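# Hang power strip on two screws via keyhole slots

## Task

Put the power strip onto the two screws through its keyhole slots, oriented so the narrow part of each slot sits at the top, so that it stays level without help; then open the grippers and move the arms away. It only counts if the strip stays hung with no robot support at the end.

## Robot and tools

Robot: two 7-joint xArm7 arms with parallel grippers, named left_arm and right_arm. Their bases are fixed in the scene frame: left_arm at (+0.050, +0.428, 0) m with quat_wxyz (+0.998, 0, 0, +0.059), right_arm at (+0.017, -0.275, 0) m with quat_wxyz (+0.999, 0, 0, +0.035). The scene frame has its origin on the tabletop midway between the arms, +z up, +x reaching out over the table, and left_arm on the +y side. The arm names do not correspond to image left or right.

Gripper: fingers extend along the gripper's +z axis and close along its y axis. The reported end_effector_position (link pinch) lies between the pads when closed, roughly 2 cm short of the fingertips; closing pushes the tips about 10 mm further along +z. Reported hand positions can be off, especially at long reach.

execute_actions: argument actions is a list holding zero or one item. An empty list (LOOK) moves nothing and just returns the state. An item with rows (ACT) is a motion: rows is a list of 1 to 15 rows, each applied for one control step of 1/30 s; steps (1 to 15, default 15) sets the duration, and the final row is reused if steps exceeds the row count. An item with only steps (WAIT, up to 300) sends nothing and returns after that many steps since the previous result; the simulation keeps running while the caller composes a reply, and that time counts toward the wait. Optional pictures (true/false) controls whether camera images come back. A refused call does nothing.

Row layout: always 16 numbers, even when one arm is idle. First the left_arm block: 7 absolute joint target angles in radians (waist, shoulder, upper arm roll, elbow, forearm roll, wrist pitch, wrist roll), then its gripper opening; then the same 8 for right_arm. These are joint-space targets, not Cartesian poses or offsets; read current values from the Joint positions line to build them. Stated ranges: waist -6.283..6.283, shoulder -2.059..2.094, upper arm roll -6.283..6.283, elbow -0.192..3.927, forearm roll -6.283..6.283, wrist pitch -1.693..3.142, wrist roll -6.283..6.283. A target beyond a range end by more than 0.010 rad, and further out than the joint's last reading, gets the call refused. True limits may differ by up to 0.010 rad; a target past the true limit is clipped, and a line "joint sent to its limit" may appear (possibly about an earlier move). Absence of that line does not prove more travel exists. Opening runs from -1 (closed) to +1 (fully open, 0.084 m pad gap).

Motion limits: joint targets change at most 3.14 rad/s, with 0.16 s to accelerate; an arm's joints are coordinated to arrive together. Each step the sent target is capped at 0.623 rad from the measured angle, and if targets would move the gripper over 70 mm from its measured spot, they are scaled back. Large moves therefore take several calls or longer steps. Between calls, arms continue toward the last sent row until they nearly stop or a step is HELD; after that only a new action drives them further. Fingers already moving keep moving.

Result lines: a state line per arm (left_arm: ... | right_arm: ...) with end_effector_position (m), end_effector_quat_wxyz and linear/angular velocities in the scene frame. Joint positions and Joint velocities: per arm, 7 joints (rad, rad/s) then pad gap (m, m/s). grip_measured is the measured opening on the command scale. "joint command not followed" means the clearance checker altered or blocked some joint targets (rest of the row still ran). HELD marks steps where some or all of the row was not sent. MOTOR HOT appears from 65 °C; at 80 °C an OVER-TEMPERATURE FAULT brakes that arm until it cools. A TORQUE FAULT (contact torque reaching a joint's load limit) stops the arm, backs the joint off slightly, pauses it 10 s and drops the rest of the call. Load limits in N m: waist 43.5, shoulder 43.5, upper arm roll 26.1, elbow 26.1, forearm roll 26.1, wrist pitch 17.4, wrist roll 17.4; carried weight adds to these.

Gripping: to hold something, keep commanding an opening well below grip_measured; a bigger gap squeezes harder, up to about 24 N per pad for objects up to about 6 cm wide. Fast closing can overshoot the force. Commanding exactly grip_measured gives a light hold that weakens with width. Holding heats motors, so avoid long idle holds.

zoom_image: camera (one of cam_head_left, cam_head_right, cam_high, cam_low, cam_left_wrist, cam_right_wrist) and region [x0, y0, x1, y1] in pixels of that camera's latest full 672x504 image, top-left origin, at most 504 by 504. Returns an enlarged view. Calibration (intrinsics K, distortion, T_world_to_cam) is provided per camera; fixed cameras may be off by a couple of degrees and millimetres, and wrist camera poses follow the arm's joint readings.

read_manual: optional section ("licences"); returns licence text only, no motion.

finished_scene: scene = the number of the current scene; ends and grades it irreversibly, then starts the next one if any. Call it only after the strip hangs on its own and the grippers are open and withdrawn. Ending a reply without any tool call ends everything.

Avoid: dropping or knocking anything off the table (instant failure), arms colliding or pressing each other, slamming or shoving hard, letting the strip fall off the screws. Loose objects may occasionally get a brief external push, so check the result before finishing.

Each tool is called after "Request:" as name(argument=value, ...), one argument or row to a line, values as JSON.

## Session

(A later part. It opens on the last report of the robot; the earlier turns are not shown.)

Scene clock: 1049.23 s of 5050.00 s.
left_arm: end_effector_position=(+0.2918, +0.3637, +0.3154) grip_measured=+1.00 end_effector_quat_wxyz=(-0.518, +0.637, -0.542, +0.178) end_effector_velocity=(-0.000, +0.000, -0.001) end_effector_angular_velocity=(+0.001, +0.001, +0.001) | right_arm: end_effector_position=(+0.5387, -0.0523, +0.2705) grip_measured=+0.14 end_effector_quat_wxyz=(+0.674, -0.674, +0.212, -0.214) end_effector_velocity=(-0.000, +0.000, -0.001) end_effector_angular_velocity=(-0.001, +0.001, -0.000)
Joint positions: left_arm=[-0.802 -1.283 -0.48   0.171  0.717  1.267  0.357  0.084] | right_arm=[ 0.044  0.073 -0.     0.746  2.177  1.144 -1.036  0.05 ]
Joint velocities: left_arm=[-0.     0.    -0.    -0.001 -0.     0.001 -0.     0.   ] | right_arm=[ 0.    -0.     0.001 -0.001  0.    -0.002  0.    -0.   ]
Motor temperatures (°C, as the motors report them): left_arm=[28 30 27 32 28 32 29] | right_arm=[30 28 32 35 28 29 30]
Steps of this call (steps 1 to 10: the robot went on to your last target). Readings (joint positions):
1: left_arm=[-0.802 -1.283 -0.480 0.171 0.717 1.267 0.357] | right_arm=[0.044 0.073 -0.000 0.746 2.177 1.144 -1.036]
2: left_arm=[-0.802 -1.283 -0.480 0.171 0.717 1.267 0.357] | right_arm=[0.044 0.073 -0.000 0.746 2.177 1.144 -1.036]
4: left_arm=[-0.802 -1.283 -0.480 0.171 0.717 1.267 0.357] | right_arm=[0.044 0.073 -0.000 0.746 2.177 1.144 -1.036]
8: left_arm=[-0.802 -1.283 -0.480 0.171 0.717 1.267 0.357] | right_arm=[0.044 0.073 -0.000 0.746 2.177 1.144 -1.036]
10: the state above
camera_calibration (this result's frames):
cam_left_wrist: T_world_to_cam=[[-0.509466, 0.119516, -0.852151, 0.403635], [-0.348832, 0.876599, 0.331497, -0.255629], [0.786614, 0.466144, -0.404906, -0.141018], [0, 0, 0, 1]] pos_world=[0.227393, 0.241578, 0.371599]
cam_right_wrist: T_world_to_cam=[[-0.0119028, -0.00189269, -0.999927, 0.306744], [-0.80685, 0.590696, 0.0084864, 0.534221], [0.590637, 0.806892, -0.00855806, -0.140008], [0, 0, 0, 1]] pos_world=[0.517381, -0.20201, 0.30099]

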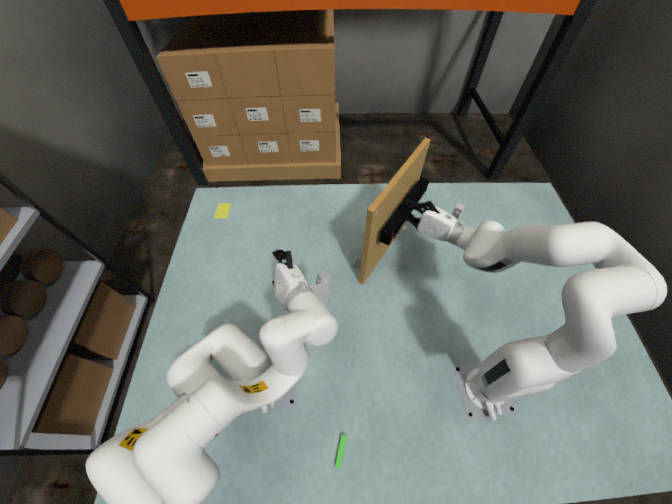

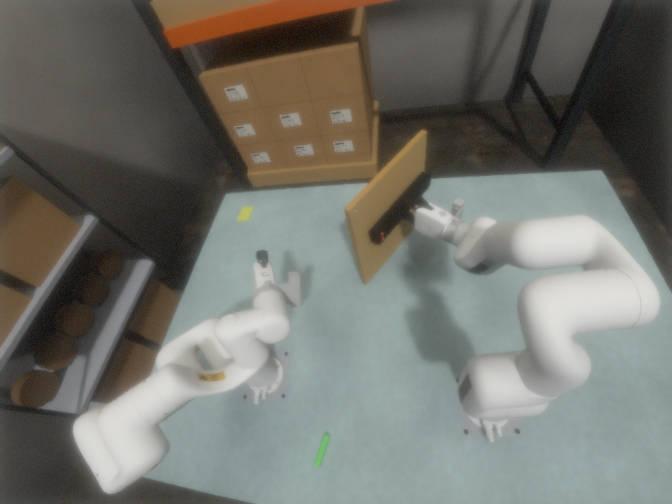

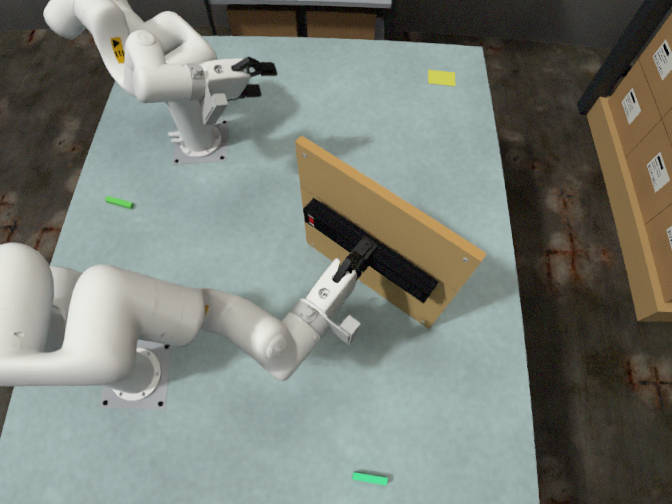

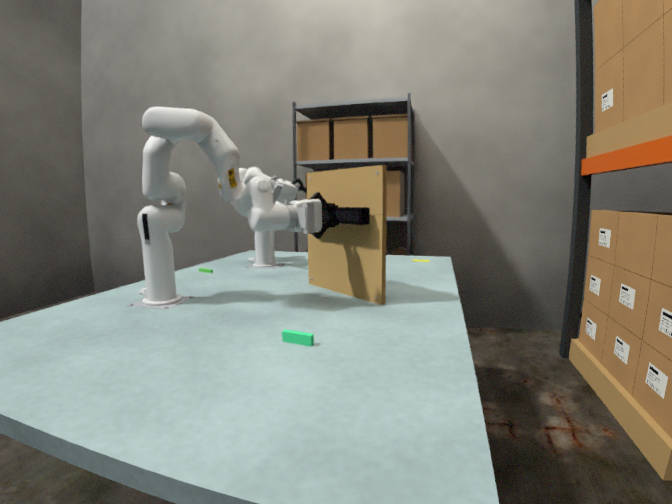

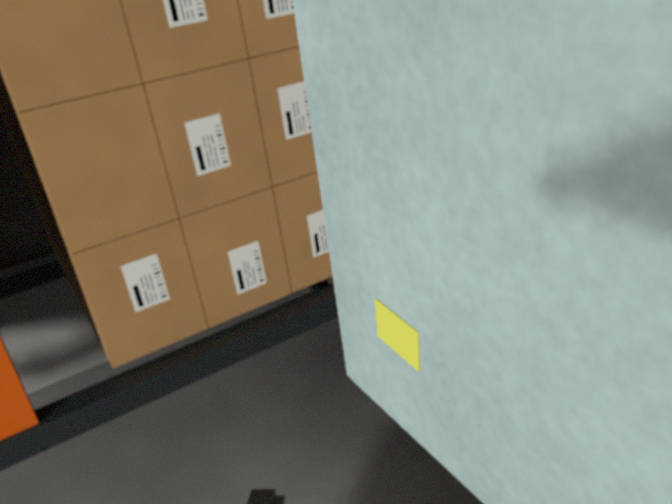

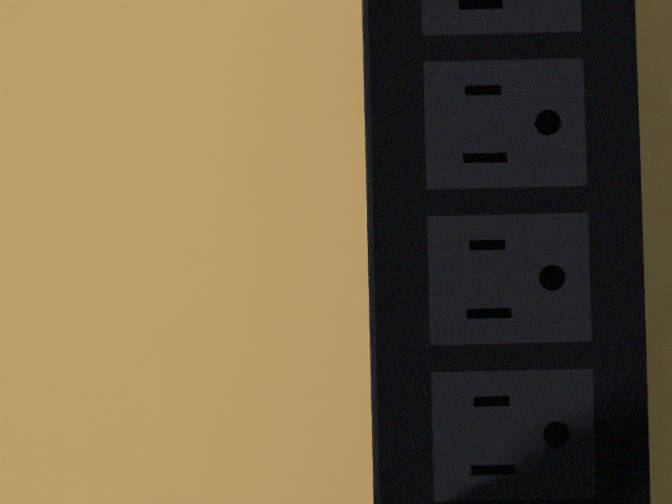

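Request:
execute_actions(
  actions=[
    {"rows":[[-0.802,-1.283,-0.48,0.171,0.717,1.267,0.357,1,0.0376,0.0674,0,0.7384,2.172,1.1489,-1.0353,-1],[-0.802,-1.283,-0.48,0.171,0.717,1.267,0.357,1,0.0376,0.0674,0,0.7384,2.172,1.1489,-1.0353,-1],[-0.802,-1.283,-0.48,0.171,0.717,1.267,0.357,1,0.0376,0.0674,0,0.7384,2.172,1.1489,-1.0353,-1],[-0.802,-1.283,-0.48,0.171,0.717,1.267,0.357,1,0.0376,0.0674,0,0.7384,2.172,1.1489,-1.0353,-1],[-0.802,-1.283,-0.48,0.171,0.717,1.267,0.357,1,0.0376,0.0674,0,0.7384,2.172,1.1489,-1.0353,-1],[-0.802,-1.283,-0.48,0.171,0.717,1.267,0.357,1,0.0376,0.0674,0,0.7384,2.172,1.1489,-1.0353,-1],[-0.802,-1.283,-0.48,0.171,0.717,1.267,0.357,1,0.0441,0.06,0,0.7289,2.1776,1.1469,-1.0353,-1]],"steps":15},
  ],
  pictures=false,
)

Request:
execute_actions(
  actions=[
    {"steps":10},
  ],
)

Scene clock: 1062.40 s of 5050.00 s.
left_arm: end_effector_position=(+0.2918, +0.3637, +0.3154) grip_measured=+1.00 end_effector_quat_wxyz=(-0.518, +0.637, -0.542, +0.178) end_effector_velocity=(+0.000, -0.000, -0.000) end_effector_angular_velocity=(+0.001, +0.001, -0.000) | right_arm: end_effector_position=(+0.5330, -0.0492, +0.2719) grip_measured=+0.14 end_effector_quat_wxyz=(+0.676, -0.674, +0.210, -0.211) end_effector_velocity=(-0.003, -0.001, -0.004) end_effector_angular_velocity=(-0.002, +0.009, -0.003)
Joint positions: left_arm=[-0.802 -1.283 -0.48   0.171  0.717  1.267  0.357  0.084] | right_arm=[ 0.046  0.06   0.003  0.731  2.177  1.149 -1.035  0.05 ]
Joint velocities: left_arm=[ 0.     0.001 -0.     0.    -0.    -0.     0.     0.   ] | right_arm=[ 0.002 -0.003 -0.001 -0.011  0.002 -0.003 -0.001 -0.   ]
Motor temperatures (°C, as the motors report them): left_arm=[28 30 27 32 28 32 29] | right_arm=[30 28 32 36 28 30 30]
Steps of this call (steps 1 to 15: the robot went on to your last target; steps 16 to 90: nothing new was sent; then 9.67 s passed at rest; steps 91 to 105: all 15 steps of this action). Readings (joint positions):
91: left_arm=[-0.802 -1.283 -0.480 0.171 0.717 1.267 0.357] | right_arm=[0.044 0.073 -0.000 0.746 2.177 1.144 -1.036]
92: left_arm=[-0.802 -1.283 -0.480 0.171 0.717 1.267 0.357] | right_arm=[0.043 0.072 0.000 0.745 2.176 1.145 -1.036]
94: left_arm=[-0.802 -1.283 -0.480 0.171 0.717 1.267 0.357] | right_arm=[0.041 0.070 0.003 0.743 2.174 1.148 -1.035]
98: left_arm=[-0.802 -1.283 -0.480 0.171 0.717 1.267 0.357] | right_arm=[0.041 0.066 0.003 0.739 2.174 1.150 -1.035]
105: the state above

Scene clock: 1062.73 s of 5050.00 s.
left_arm: end_effector_position=(+0.2918, +0.3637, +0.3154) grip_measured=+1.00 end_effector_quat_wxyz=(-0.518, +0.637, -0.542, +0.178) end_effector_velocity=(-0.000, -0.001, +0.001) end_effector_angular_velocity=(-0.001, -0.002, -0.002) | right_arm: end_effector_position=(+0.5332, -0.0512, +0.2704) grip_measured=+0.14 end_effector_quat_wxyz=(+0.675, -0.674, +0.212, -0.212) end_effector_velocity=(+0.003, -0.008, -0.001) end_effector_angular_velocity=(-0.003, +0.003, -0.018)
Joint positions: left_arm=[-0.802 -1.283 -0.48   0.171  0.717  1.267  0.357  0.084] | right_arm=[ 0.045  0.06   0.001  0.729  2.177  1.147 -1.035  0.05 ]
Joint velocities: left_arm=[-0.001 -0.    -0.     0.001  0.    -0.    -0.     0.   ] | right_arm=[-0.006 -0.    -0.008 -0.002  0.002 -0.004 -0.001 -0.   ]
Motor temperatures (°C, as the motors report them): left_arm=[28 30 27 32 28 32 29] | right_arm=[30 28 32 36 28 30 30]
Steps of this call (steps 1 to 10: the robot went on to your last target). Readings (joint positions):
1: left_arm=[-0.802 -1.283 -0.480 0.171 0.717 1.267 0.357] | right_arm=[0.046 0.060 0.003 0.731 2.177 1.149 -1.035]
2: left_arm=[-0.802 -1.283 -0.480 0.171 0.717 1.267 0.357] | right_arm=[0.046 0.060 0.003 0.731 2.177 1.149 -1.035]
4: left_arm=[-0.802 -1.283 -0.480 0.171 0.717 1.267 0.357] | right_arm=[0.046 0.060 0.003 0.730 2.177 1.148 -1.035]
8: left_arm=[-0.802 -1.283 -0.480 0.171 0.717 1.267 0.357] | right_arm=[0.045 0.060 0.002 0.729 2.177 1.148 -1.035]
10: the state above
camera_calibration (this result's frames):
cam_left_wrist: T_world_to_cam=[[-0.509466, 0.119516, -0.85215, 0.403635], [-0.348832, 0.876599, 0.331497, -0.255629], [0.786614, 0.466144, -0.404906, -0.141018], [0, 0, 0, 1]] pos_world=[0.227393, 0.241578, 0.371599]
cam_right_wrist: T_world_to_cam=[[-0.0149063, 0.000304924, -0.999889, 0.308247], [-0.809008, 0.58767, 0.0122399, 0.529176], [0.587608, 0.809101, -0.00851333, -0.135894], [0, 0, 0, 1]] pos_world=[0.512555, -0.201123, 0.300578]

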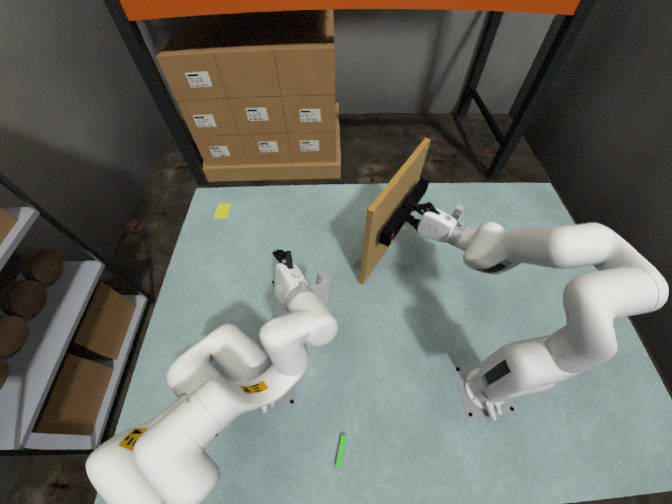

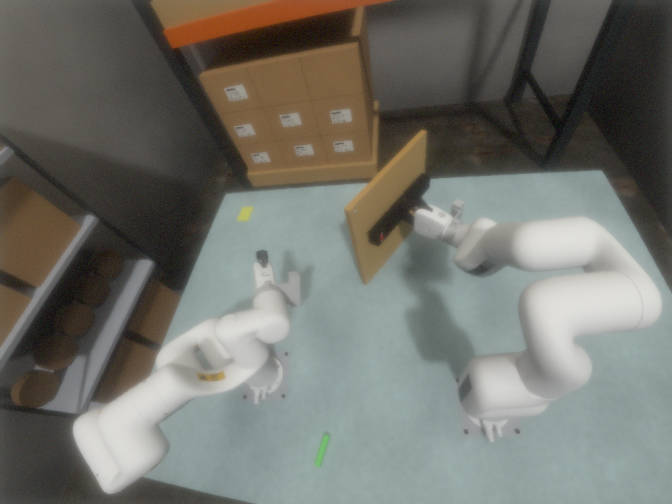

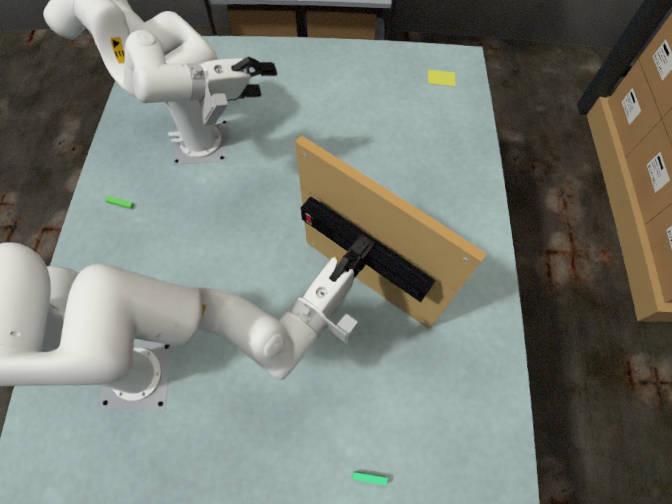

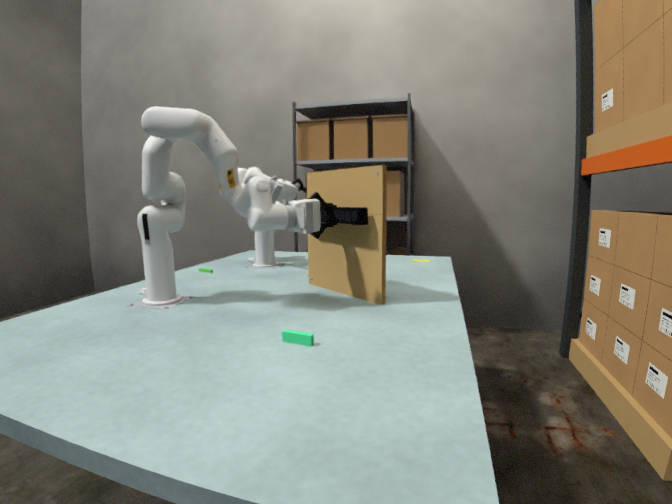

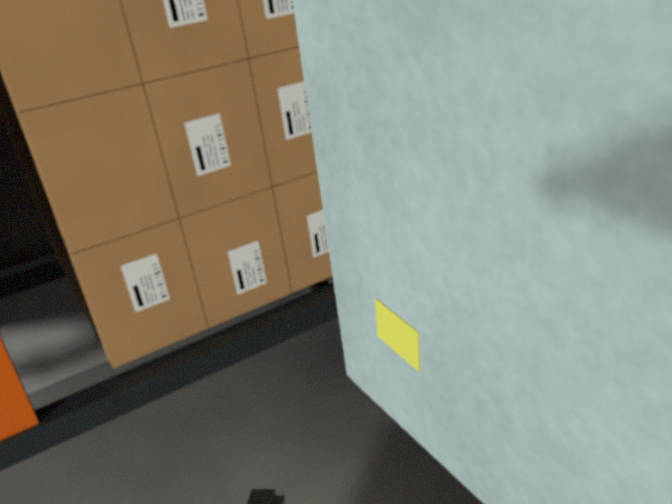

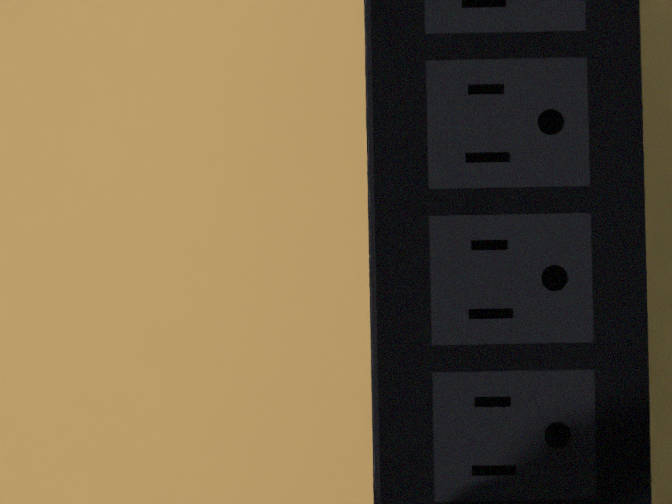

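Request:
execute_actions(
  actions=[
    {"rows":[[-0.802,-1.283,-0.48,0.171,0.717,1.267,0.357,1,0.0404,0.0642,0,0.7343,2.1744,1.1481,-1.0353,-1]],"steps":15},
  ],
)

Scene clock: 1071.80 s of 5050.00 s.
left_arm: end_effector_position=(+0.2918, +0.3637, +0.3154) grip_measured=+1.00 end_effector_quat_wxyz=(-0.518, +0.637, -0.542, +0.178) end_effector_velocity=(+0.000, -0.000, +0.000) end_effector_angular_velocity=(-0.000, -0.000, -0.002) | right_arm: end_effector_position=(+0.5354, -0.0533, +0.2704) grip_measured=+0.14 end_effector_quat_wxyz=(+0.674, -0.674, +0.213, -0.213) end_effector_velocity=(+0.001, -0.001, +0.000) end_effector_angular_velocity=(+0.000, -0.000, -0.002)
Joint positions: left_arm=[-0.802 -1.283 -0.48   0.171  0.717  1.267  0.357  0.084] | right_arm=[ 0.04   0.064  0.     0.734  2.174  1.148 -1.035  0.05 ]
Joint velocities: left_arm=[ 0.     0.    -0.     0.    -0.    -0.002  0.001  0.   ] | right_arm=[-0.     0.001 -0.001  0.001  0.001 -0.    -0.     0.   ]
Motor temperatures (°C, as the motors report them): left_arm=[28 30 27 32 28 32 29] | right_arm=[30 28 32 35 28 30 30]
Steps of this call (steps 1 to 15: the robot went on to your last target; steps 16 to 90: nothing new was sent; then 5.57 s passed at rest; steps 91 to 105: all 15 steps of this action). Readings (joint positions):
91: left_arm=[-0.802 -1.283 -0.480 0.171 0.717 1.267 0.357] | right_arm=[0.044 0.060 0.000 0.729 2.178 1.147 -1.035]
92: left_arm=[-0.802 -1.283 -0.480 0.171 0.717 1.267 0.357] | right_arm=[0.043 0.061 0.000 0.730 2.177 1.147 -1.035]
94: left_arm=[-0.802 -1.283 -0.480 0.171 0.717 1.267 0.357] | right_arm=[0.042 0.063 0.000 0.732 2.176 1.148 -1.035]
98: left_arm=[-0.802 -1.283 -0.480 0.171 0.717 1.267 0.357] | right_arm=[0.041 0.064 -0.000 0.734 2.175 1.148 -1.035]
105: the state above
camera_calibration (this result's frames):
cam_left_wrist: T_world_to_cam=[[-0.509466, 0.119516, -0.85215, 0.403635], [-0.348832, 0.876599, 0.331497, -0.255629], [0.786613, 0.466144, -0.404906, -0.141018], [0, 0, 0, 1]] pos_world=[0.227393, 0.241578, 0.371599]
cam_right_wrist: T_world_to_cam=[[-0.0132501, -0.000910515, -0.999912, 0.307386], [-0.807661, 0.589559, 0.0101657, 0.532053], [0.589498, 0.807725, -0.00854712, -0.136542], [0, 0, 0, 1]] pos_world=[0.514283, -0.203108, 0.300783]

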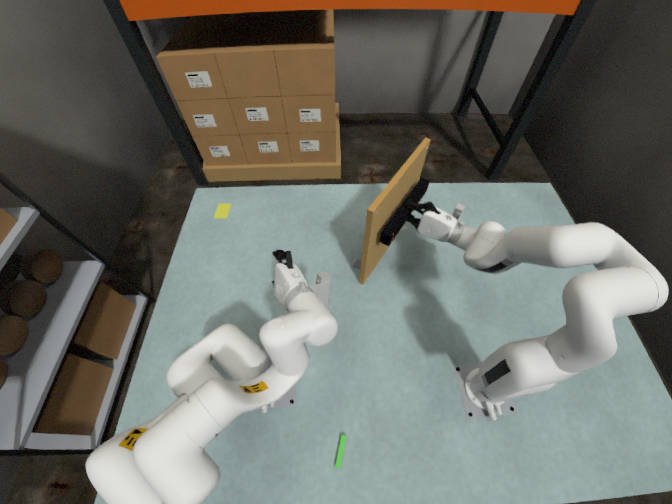

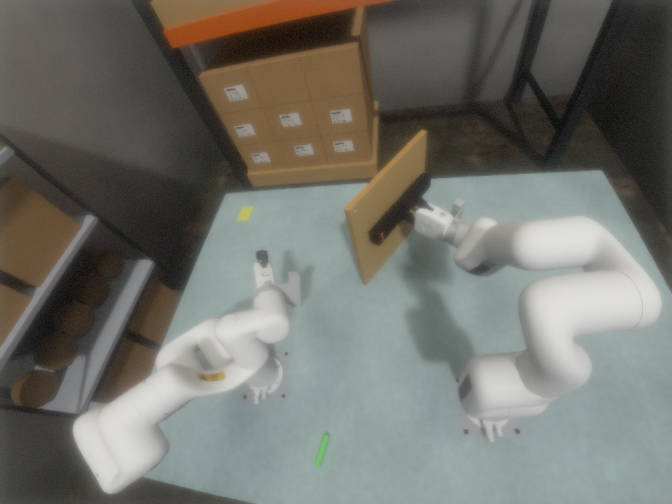

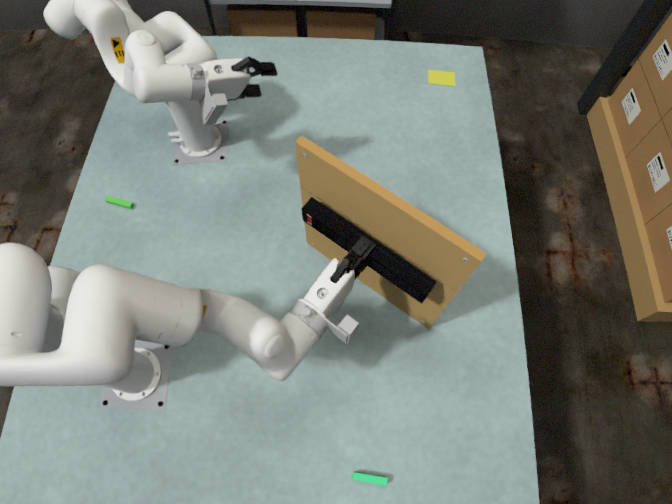

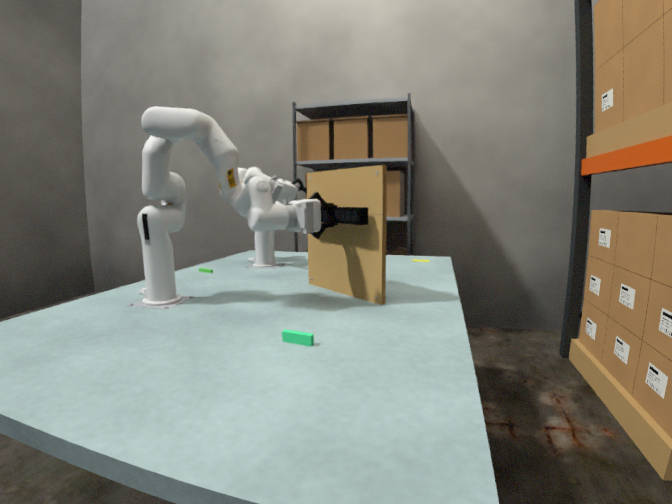

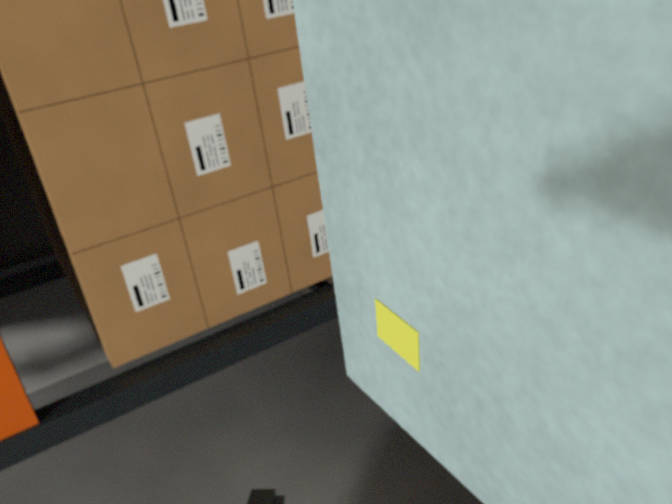

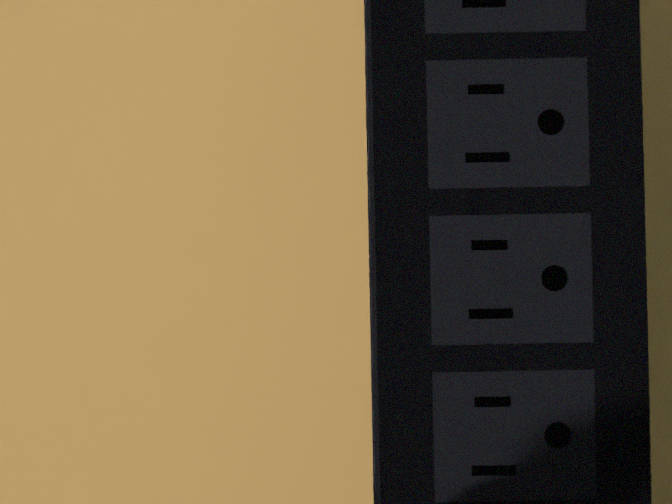

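Request:
execute_actions(
  actions=[
    {"rows":[[-0.802,-1.283,-0.48,0.171,0.717,1.267,0.357,1,0.0522,0.0722,0,0.7449,2.1845,1.1407,-1.0368,-1]],"steps":15},
  ],
)

Scene clock: 1077.73 s of 5050.00 s.
left_arm: end_effector_position=(+0.2918, +0.3637, +0.3154) grip_measured=+1.00 end_effector_quat_wxyz=(-0.518, +0.637, -0.542, +0.178) end_effector_velocity=(-0.000, +0.000, +0.000) end_effector_angular_velocity=(-0.000, -0.000, -0.000) | right_arm: end_effector_position=(+0.5381, -0.0507, +0.2698) grip_measured=+0.14 end_effector_quat_wxyz=(+0.673, -0.674, +0.214, -0.214) end_effector_velocity=(+0.001, +0.003, +0.001) end_effector_angular_velocity=(+0.001, -0.001, +0.003)
Joint positions: left_arm=[-0.802 -1.283 -0.48   0.171  0.717  1.267  0.357  0.084] | right_arm=[ 0.051  0.072 -0.002  0.744  2.185  1.14  -1.037  0.05 ]
Joint velocities: left_arm=[-0.    -0.001 -0.    -0.    -0.     0.     0.     0.   ] | right_arm=[ 0.002  0.004  0.003  0.006  0.002 -0.002  0.     0.   ]
Motor temperatures (°C, as the motors report them): left_arm=[28 30 27 32 28 32 29] | right_arm=[30 28 32 35 28 30 30]
Steps of this call (steps 1 to 15: the robot went on to your last target; steps 16 to 90: nothing new was sent; then 2.43 s passed at rest; steps 91 to 105: all 15 steps of this action). Readings (joint positions):
91: left_arm=[-0.802 -1.283 -0.480 0.171 0.717 1.267 0.357] | right_arm=[0.041 0.064 -0.000 0.734 2.175 1.148 -1.035]
92: left_arm=[-0.802 -1.283 -0.480 0.171 0.717 1.267 0.357] | right_arm=[0.042 0.065 -0.001 0.736 2.176 1.146 -1.036]
94: left_arm=[-0.802 -1.283 -0.480 0.171 0.717 1.267 0.357] | right_arm=[0.047 0.069 -0.001 0.741 2.181 1.143 -1.036]
98: left_arm=[-0.802 -1.283 -0.480 0.171 0.717 1.267 0.357] | right_arm=[0.050 0.071 -0.003 0.741 2.183 1.141 -1.037]
105: the state above
camera_calibration (this result's frames):
cam_left_wrist: T_world_to_cam=[[-0.509466, 0.119516, -0.852151, 0.403635], [-0.348832, 0.876599, 0.331497, -0.255629], [0.786614, 0.466144, -0.404906, -0.141018], [0, 0, 0, 1]] pos_world=[0.227393, 0.241578, 0.371599]
cam_right_wrist: T_world_to_cam=[[-0.0151665, -0.00132797, -0.999884, 0.307823], [-0.805516, 0.592464, 0.0114314, 0.53138], [0.59238, 0.805596, -0.0100553, -0.141561], [0, 0, 0, 1]] pos_world=[0.516562, -0.200374, 0.300289]

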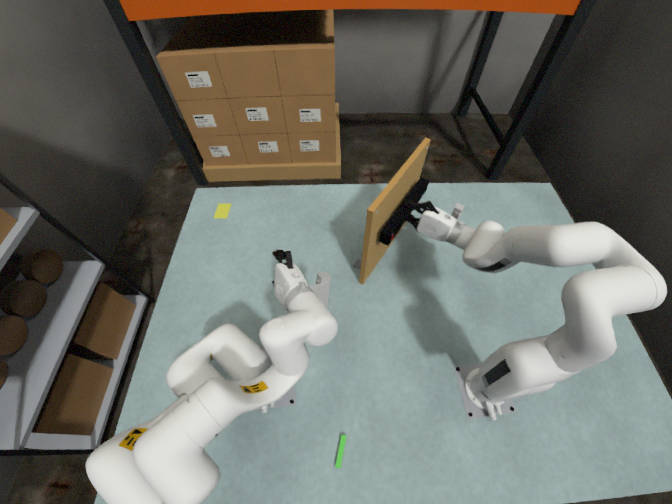

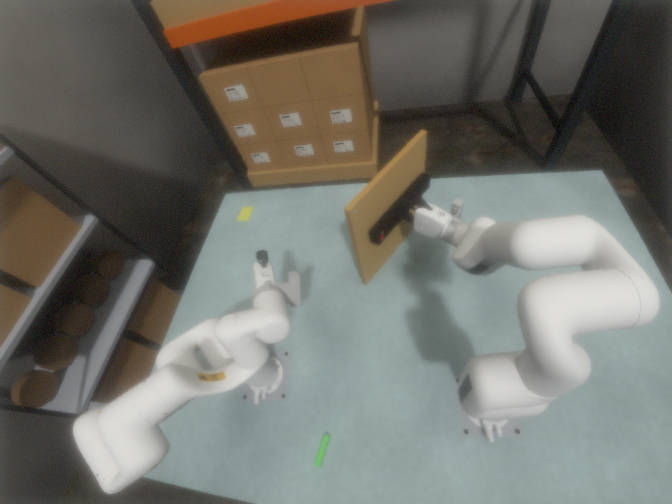

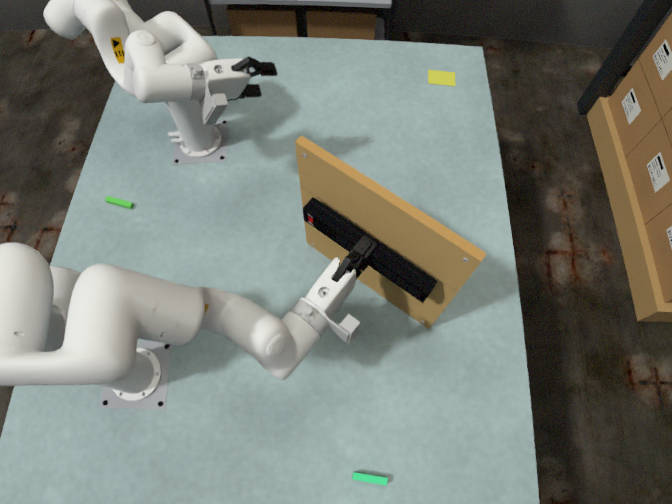

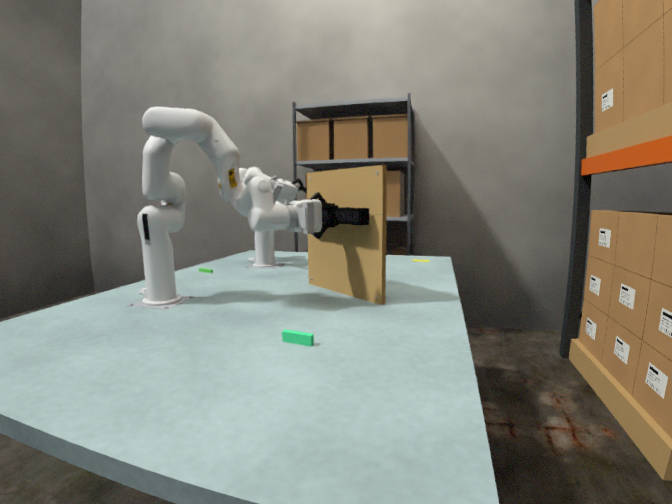

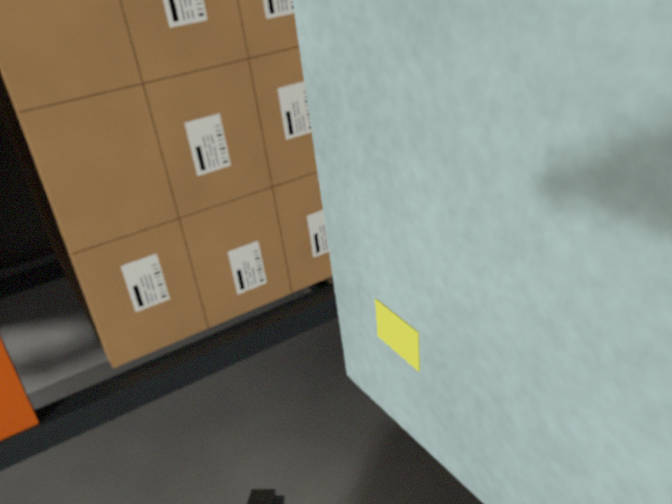

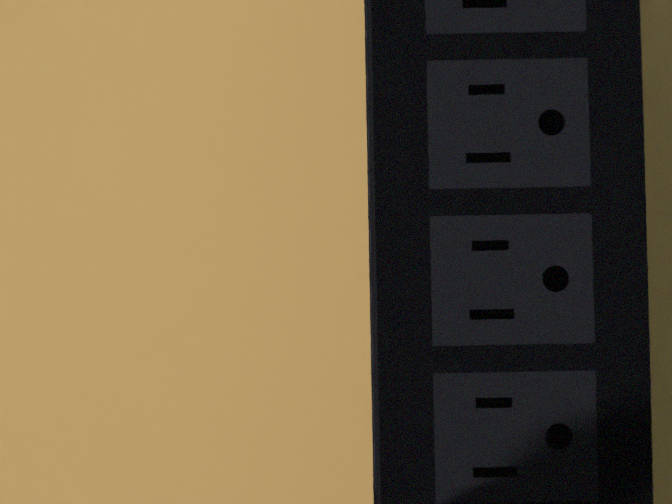

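Request:
execute_actions(
  actions=[
    {"rows":[[-0.802,-1.283,-0.48,0.171,0.717,1.267,0.357,1,0.0575,0.0748,0,0.7484,2.1889,1.1376,-1.0374,-1]],"steps":15},
  ],
  pictures=false,
)

Request:
execute_actions(
  actions=[
    {"steps":10},
  ],
)

Scene clock: 1084.17 s of 5050.00 s.
left_arm: end_effector_position=(+0.2918, +0.3637, +0.3154) grip_measured=+1.00 end_effector_quat_wxyz=(-0.518, +0.637, -0.542, +0.178) end_effector_velocity=(-0.000, -0.001, +0.001) end_effector_angular_velocity=(+0.000, -0.002, -0.001) | right_arm: end_effector_position=(+0.5383, -0.0470, +0.2705) grip_measured=+0.14 end_effector_quat_wxyz=(+0.674, -0.674, +0.213, -0.213) end_effector_velocity=(+0.000, +0.000, +0.000) end_effector_angular_velocity=(-0.001, -0.000, +0.000)
Joint positions: left_arm=[-0.802 -1.283 -0.48   0.171  0.717  1.267  0.357  0.084] | right_arm=[ 0.057  0.075 -0.     0.748  2.189  1.138 -1.037  0.05 ]
Joint velocities: left_arm=[ 0.    -0.    -0.001  0.002  0.     0.    -0.     0.   ] | right_arm=[ 0.     0.001  0.     0.002 -0.    -0.001  0.    -0.   ]
Motor temperatures (°C, as the motors report them): left_arm=[28 30 27 32 28 32 29] | right_arm=[30 28 32 35 28 30 30]
Steps of this call (steps 1 to 15: the robot went on to your last target; steps 16 to 90: nothing new was sent; then 2.93 s passed at rest; steps 91 to 105: all 15 steps of this action). Readings (joint positions):
91: left_arm=[-0.802 -1.283 -0.480 0.171 0.717 1.267 0.357] | right_arm=[0.052 0.072 0.000 0.745 2.185 1.141 -1.037]
92: left_arm=[-0.802 -1.283 -0.480 0.171 0.717 1.267 0.357] | right_arm=[0.053 0.072 -0.000 0.745 2.185 1.140 -1.037]
94: left_arm=[-0.802 -1.283 -0.480 0.171 0.717 1.267 0.357] | right_arm=[0.055 0.074 -0.000 0.747 2.187 1.139 -1.037]
98: left_arm=[-0.802 -1.283 -0.480 0.171 0.717 1.267 0.357] | right_arm=[0.057 0.074 -0.000 0.748 2.188 1.138 -1.037]
105: the state above

Scene clock: 1084.50 s of 5050.00 s.
left_arm: end_effector_position=(+0.2918, +0.3637, +0.3154) grip_measured=+1.00 end_effector_quat_wxyz=(-0.518, +0.637, -0.542, +0.178) end_effector_velocity=(+0.000, +0.000, +0.000) end_effector_angular_velocity=(-0.000, -0.000, +0.001) | right_arm: end_effector_position=(+0.5383, -0.0469, +0.2705) grip_measured=+0.14 end_effector_quat_wxyz=(+0.674, -0.674, +0.213, -0.213) end_effector_velocity=(+0.000, -0.001, -0.000) end_effector_angular_velocity=(+0.001, +0.001, -0.001)
Joint positions: left_arm=[-0.802 -1.283 -0.48   0.171  0.717  1.267  0.357  0.084] | right_arm=[ 0.057  0.075 -0.     0.748  2.189  1.138 -1.037  0.05 ]
Joint velocities: left_arm=[ 0.    -0.001  0.001  0.     0.001  0.001 -0.    -0.   ] | right_arm=[ 0.     0.001 -0.001 -0.001  0.001  0.001 -0.     0.   ]
Motor temperatures (°C, as the motors report them): left_arm=[28 30 27 32 28 32 29] | right_arm=[30 28 32 35 28 30 30]
Steps of this call (steps 1 to 10: the robot went on to your last target). Readings (joint positions):
1: left_arm=[-0.802 -1.283 -0.480 0.171 0.717 1.267 0.357] | right_arm=[0.057 0.075 -0.000 0.748 2.189 1.138 -1.037]
2: left_arm=[-0.802 -1.283 -0.480 0.171 0.717 1.267 0.357] | right_arm=[0.057 0.075 -0.000 0.748 2.189 1.138 -1.037]
4: left_arm=[-0.802 -1.283 -0.480 0.171 0.717 1.267 0.357] | right_arm=[0.057 0.075 -0.000 0.748 2.189 1.138 -1.037]
8: left_arm=[-0.802 -1.283 -0.480 0.171 0.717 1.267 0.357] | right_arm=[0.057 0.075 -0.000 0.748 2.189 1.138 -1.037]
10: the state above
camera_calibration (this result's frames):
cam_left_wrist: T_world_to_cam=[[-0.509466, 0.119516, -0.85215, 0.403635], [-0.348832, 0.876599, 0.331497, -0.255629], [0.786614, 0.466144, -0.404906, -0.141018], [0, 0, 0, 1]] pos_world=[0.227393, 0.241578, 0.371599]
cam_right_wrist: T_world_to_cam=[[-0.0142922, -0.000176108, -0.999898, 0.308085], [-0.807722, 0.589453, 0.0114415, 0.530325], [0.589391, 0.807803, -0.00856685, -0.143366], [0, 0, 0, 1]] pos_world=[0.517257, -0.196736, 0.300758]

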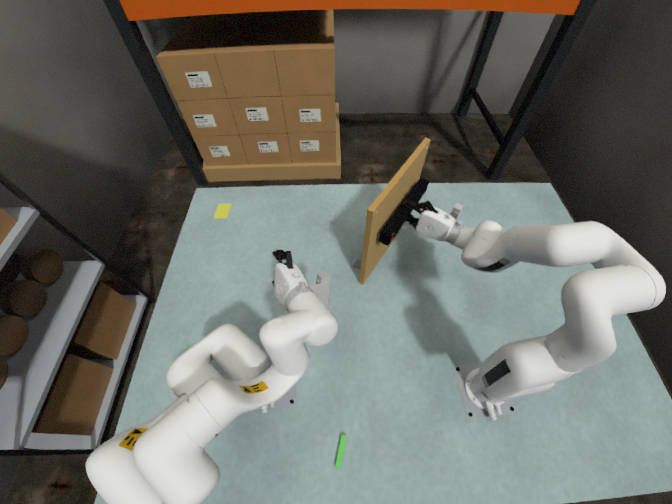

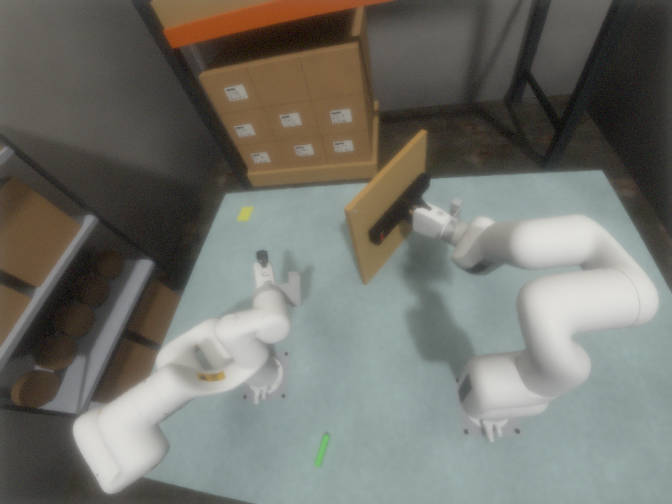

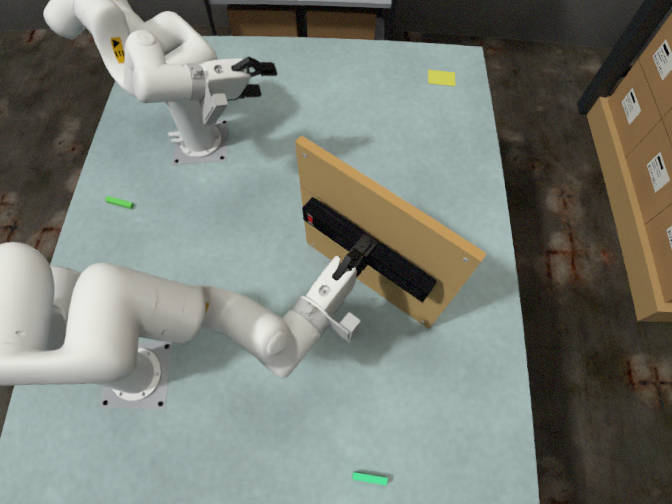

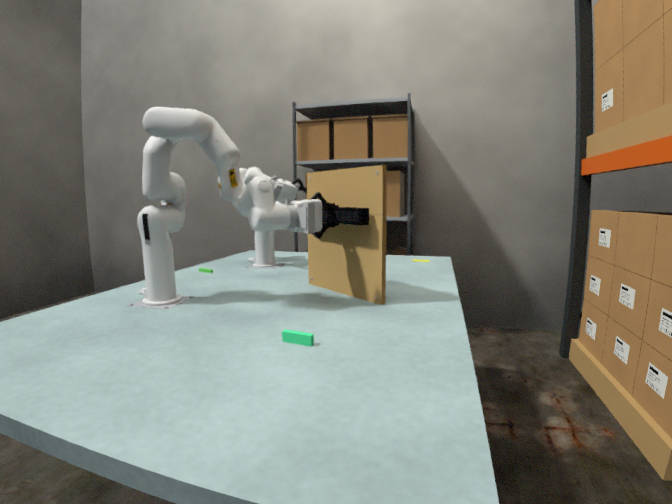

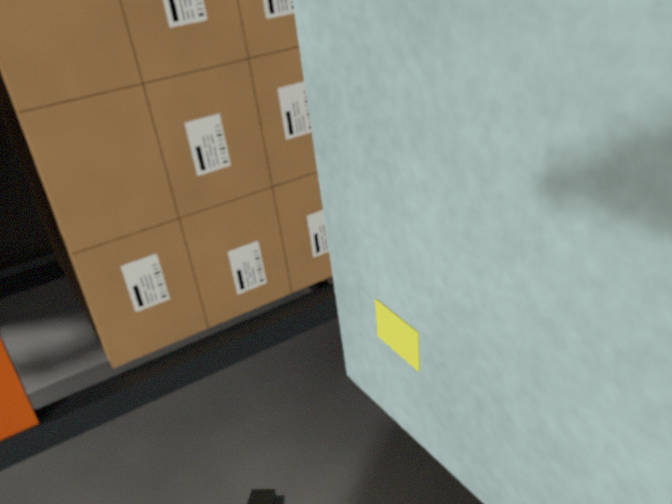

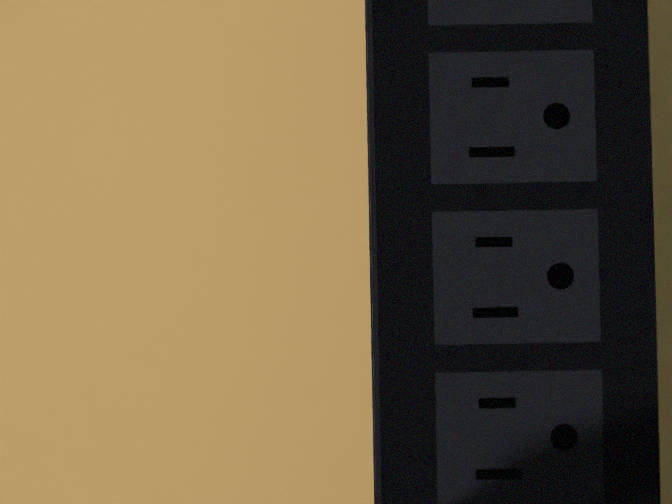

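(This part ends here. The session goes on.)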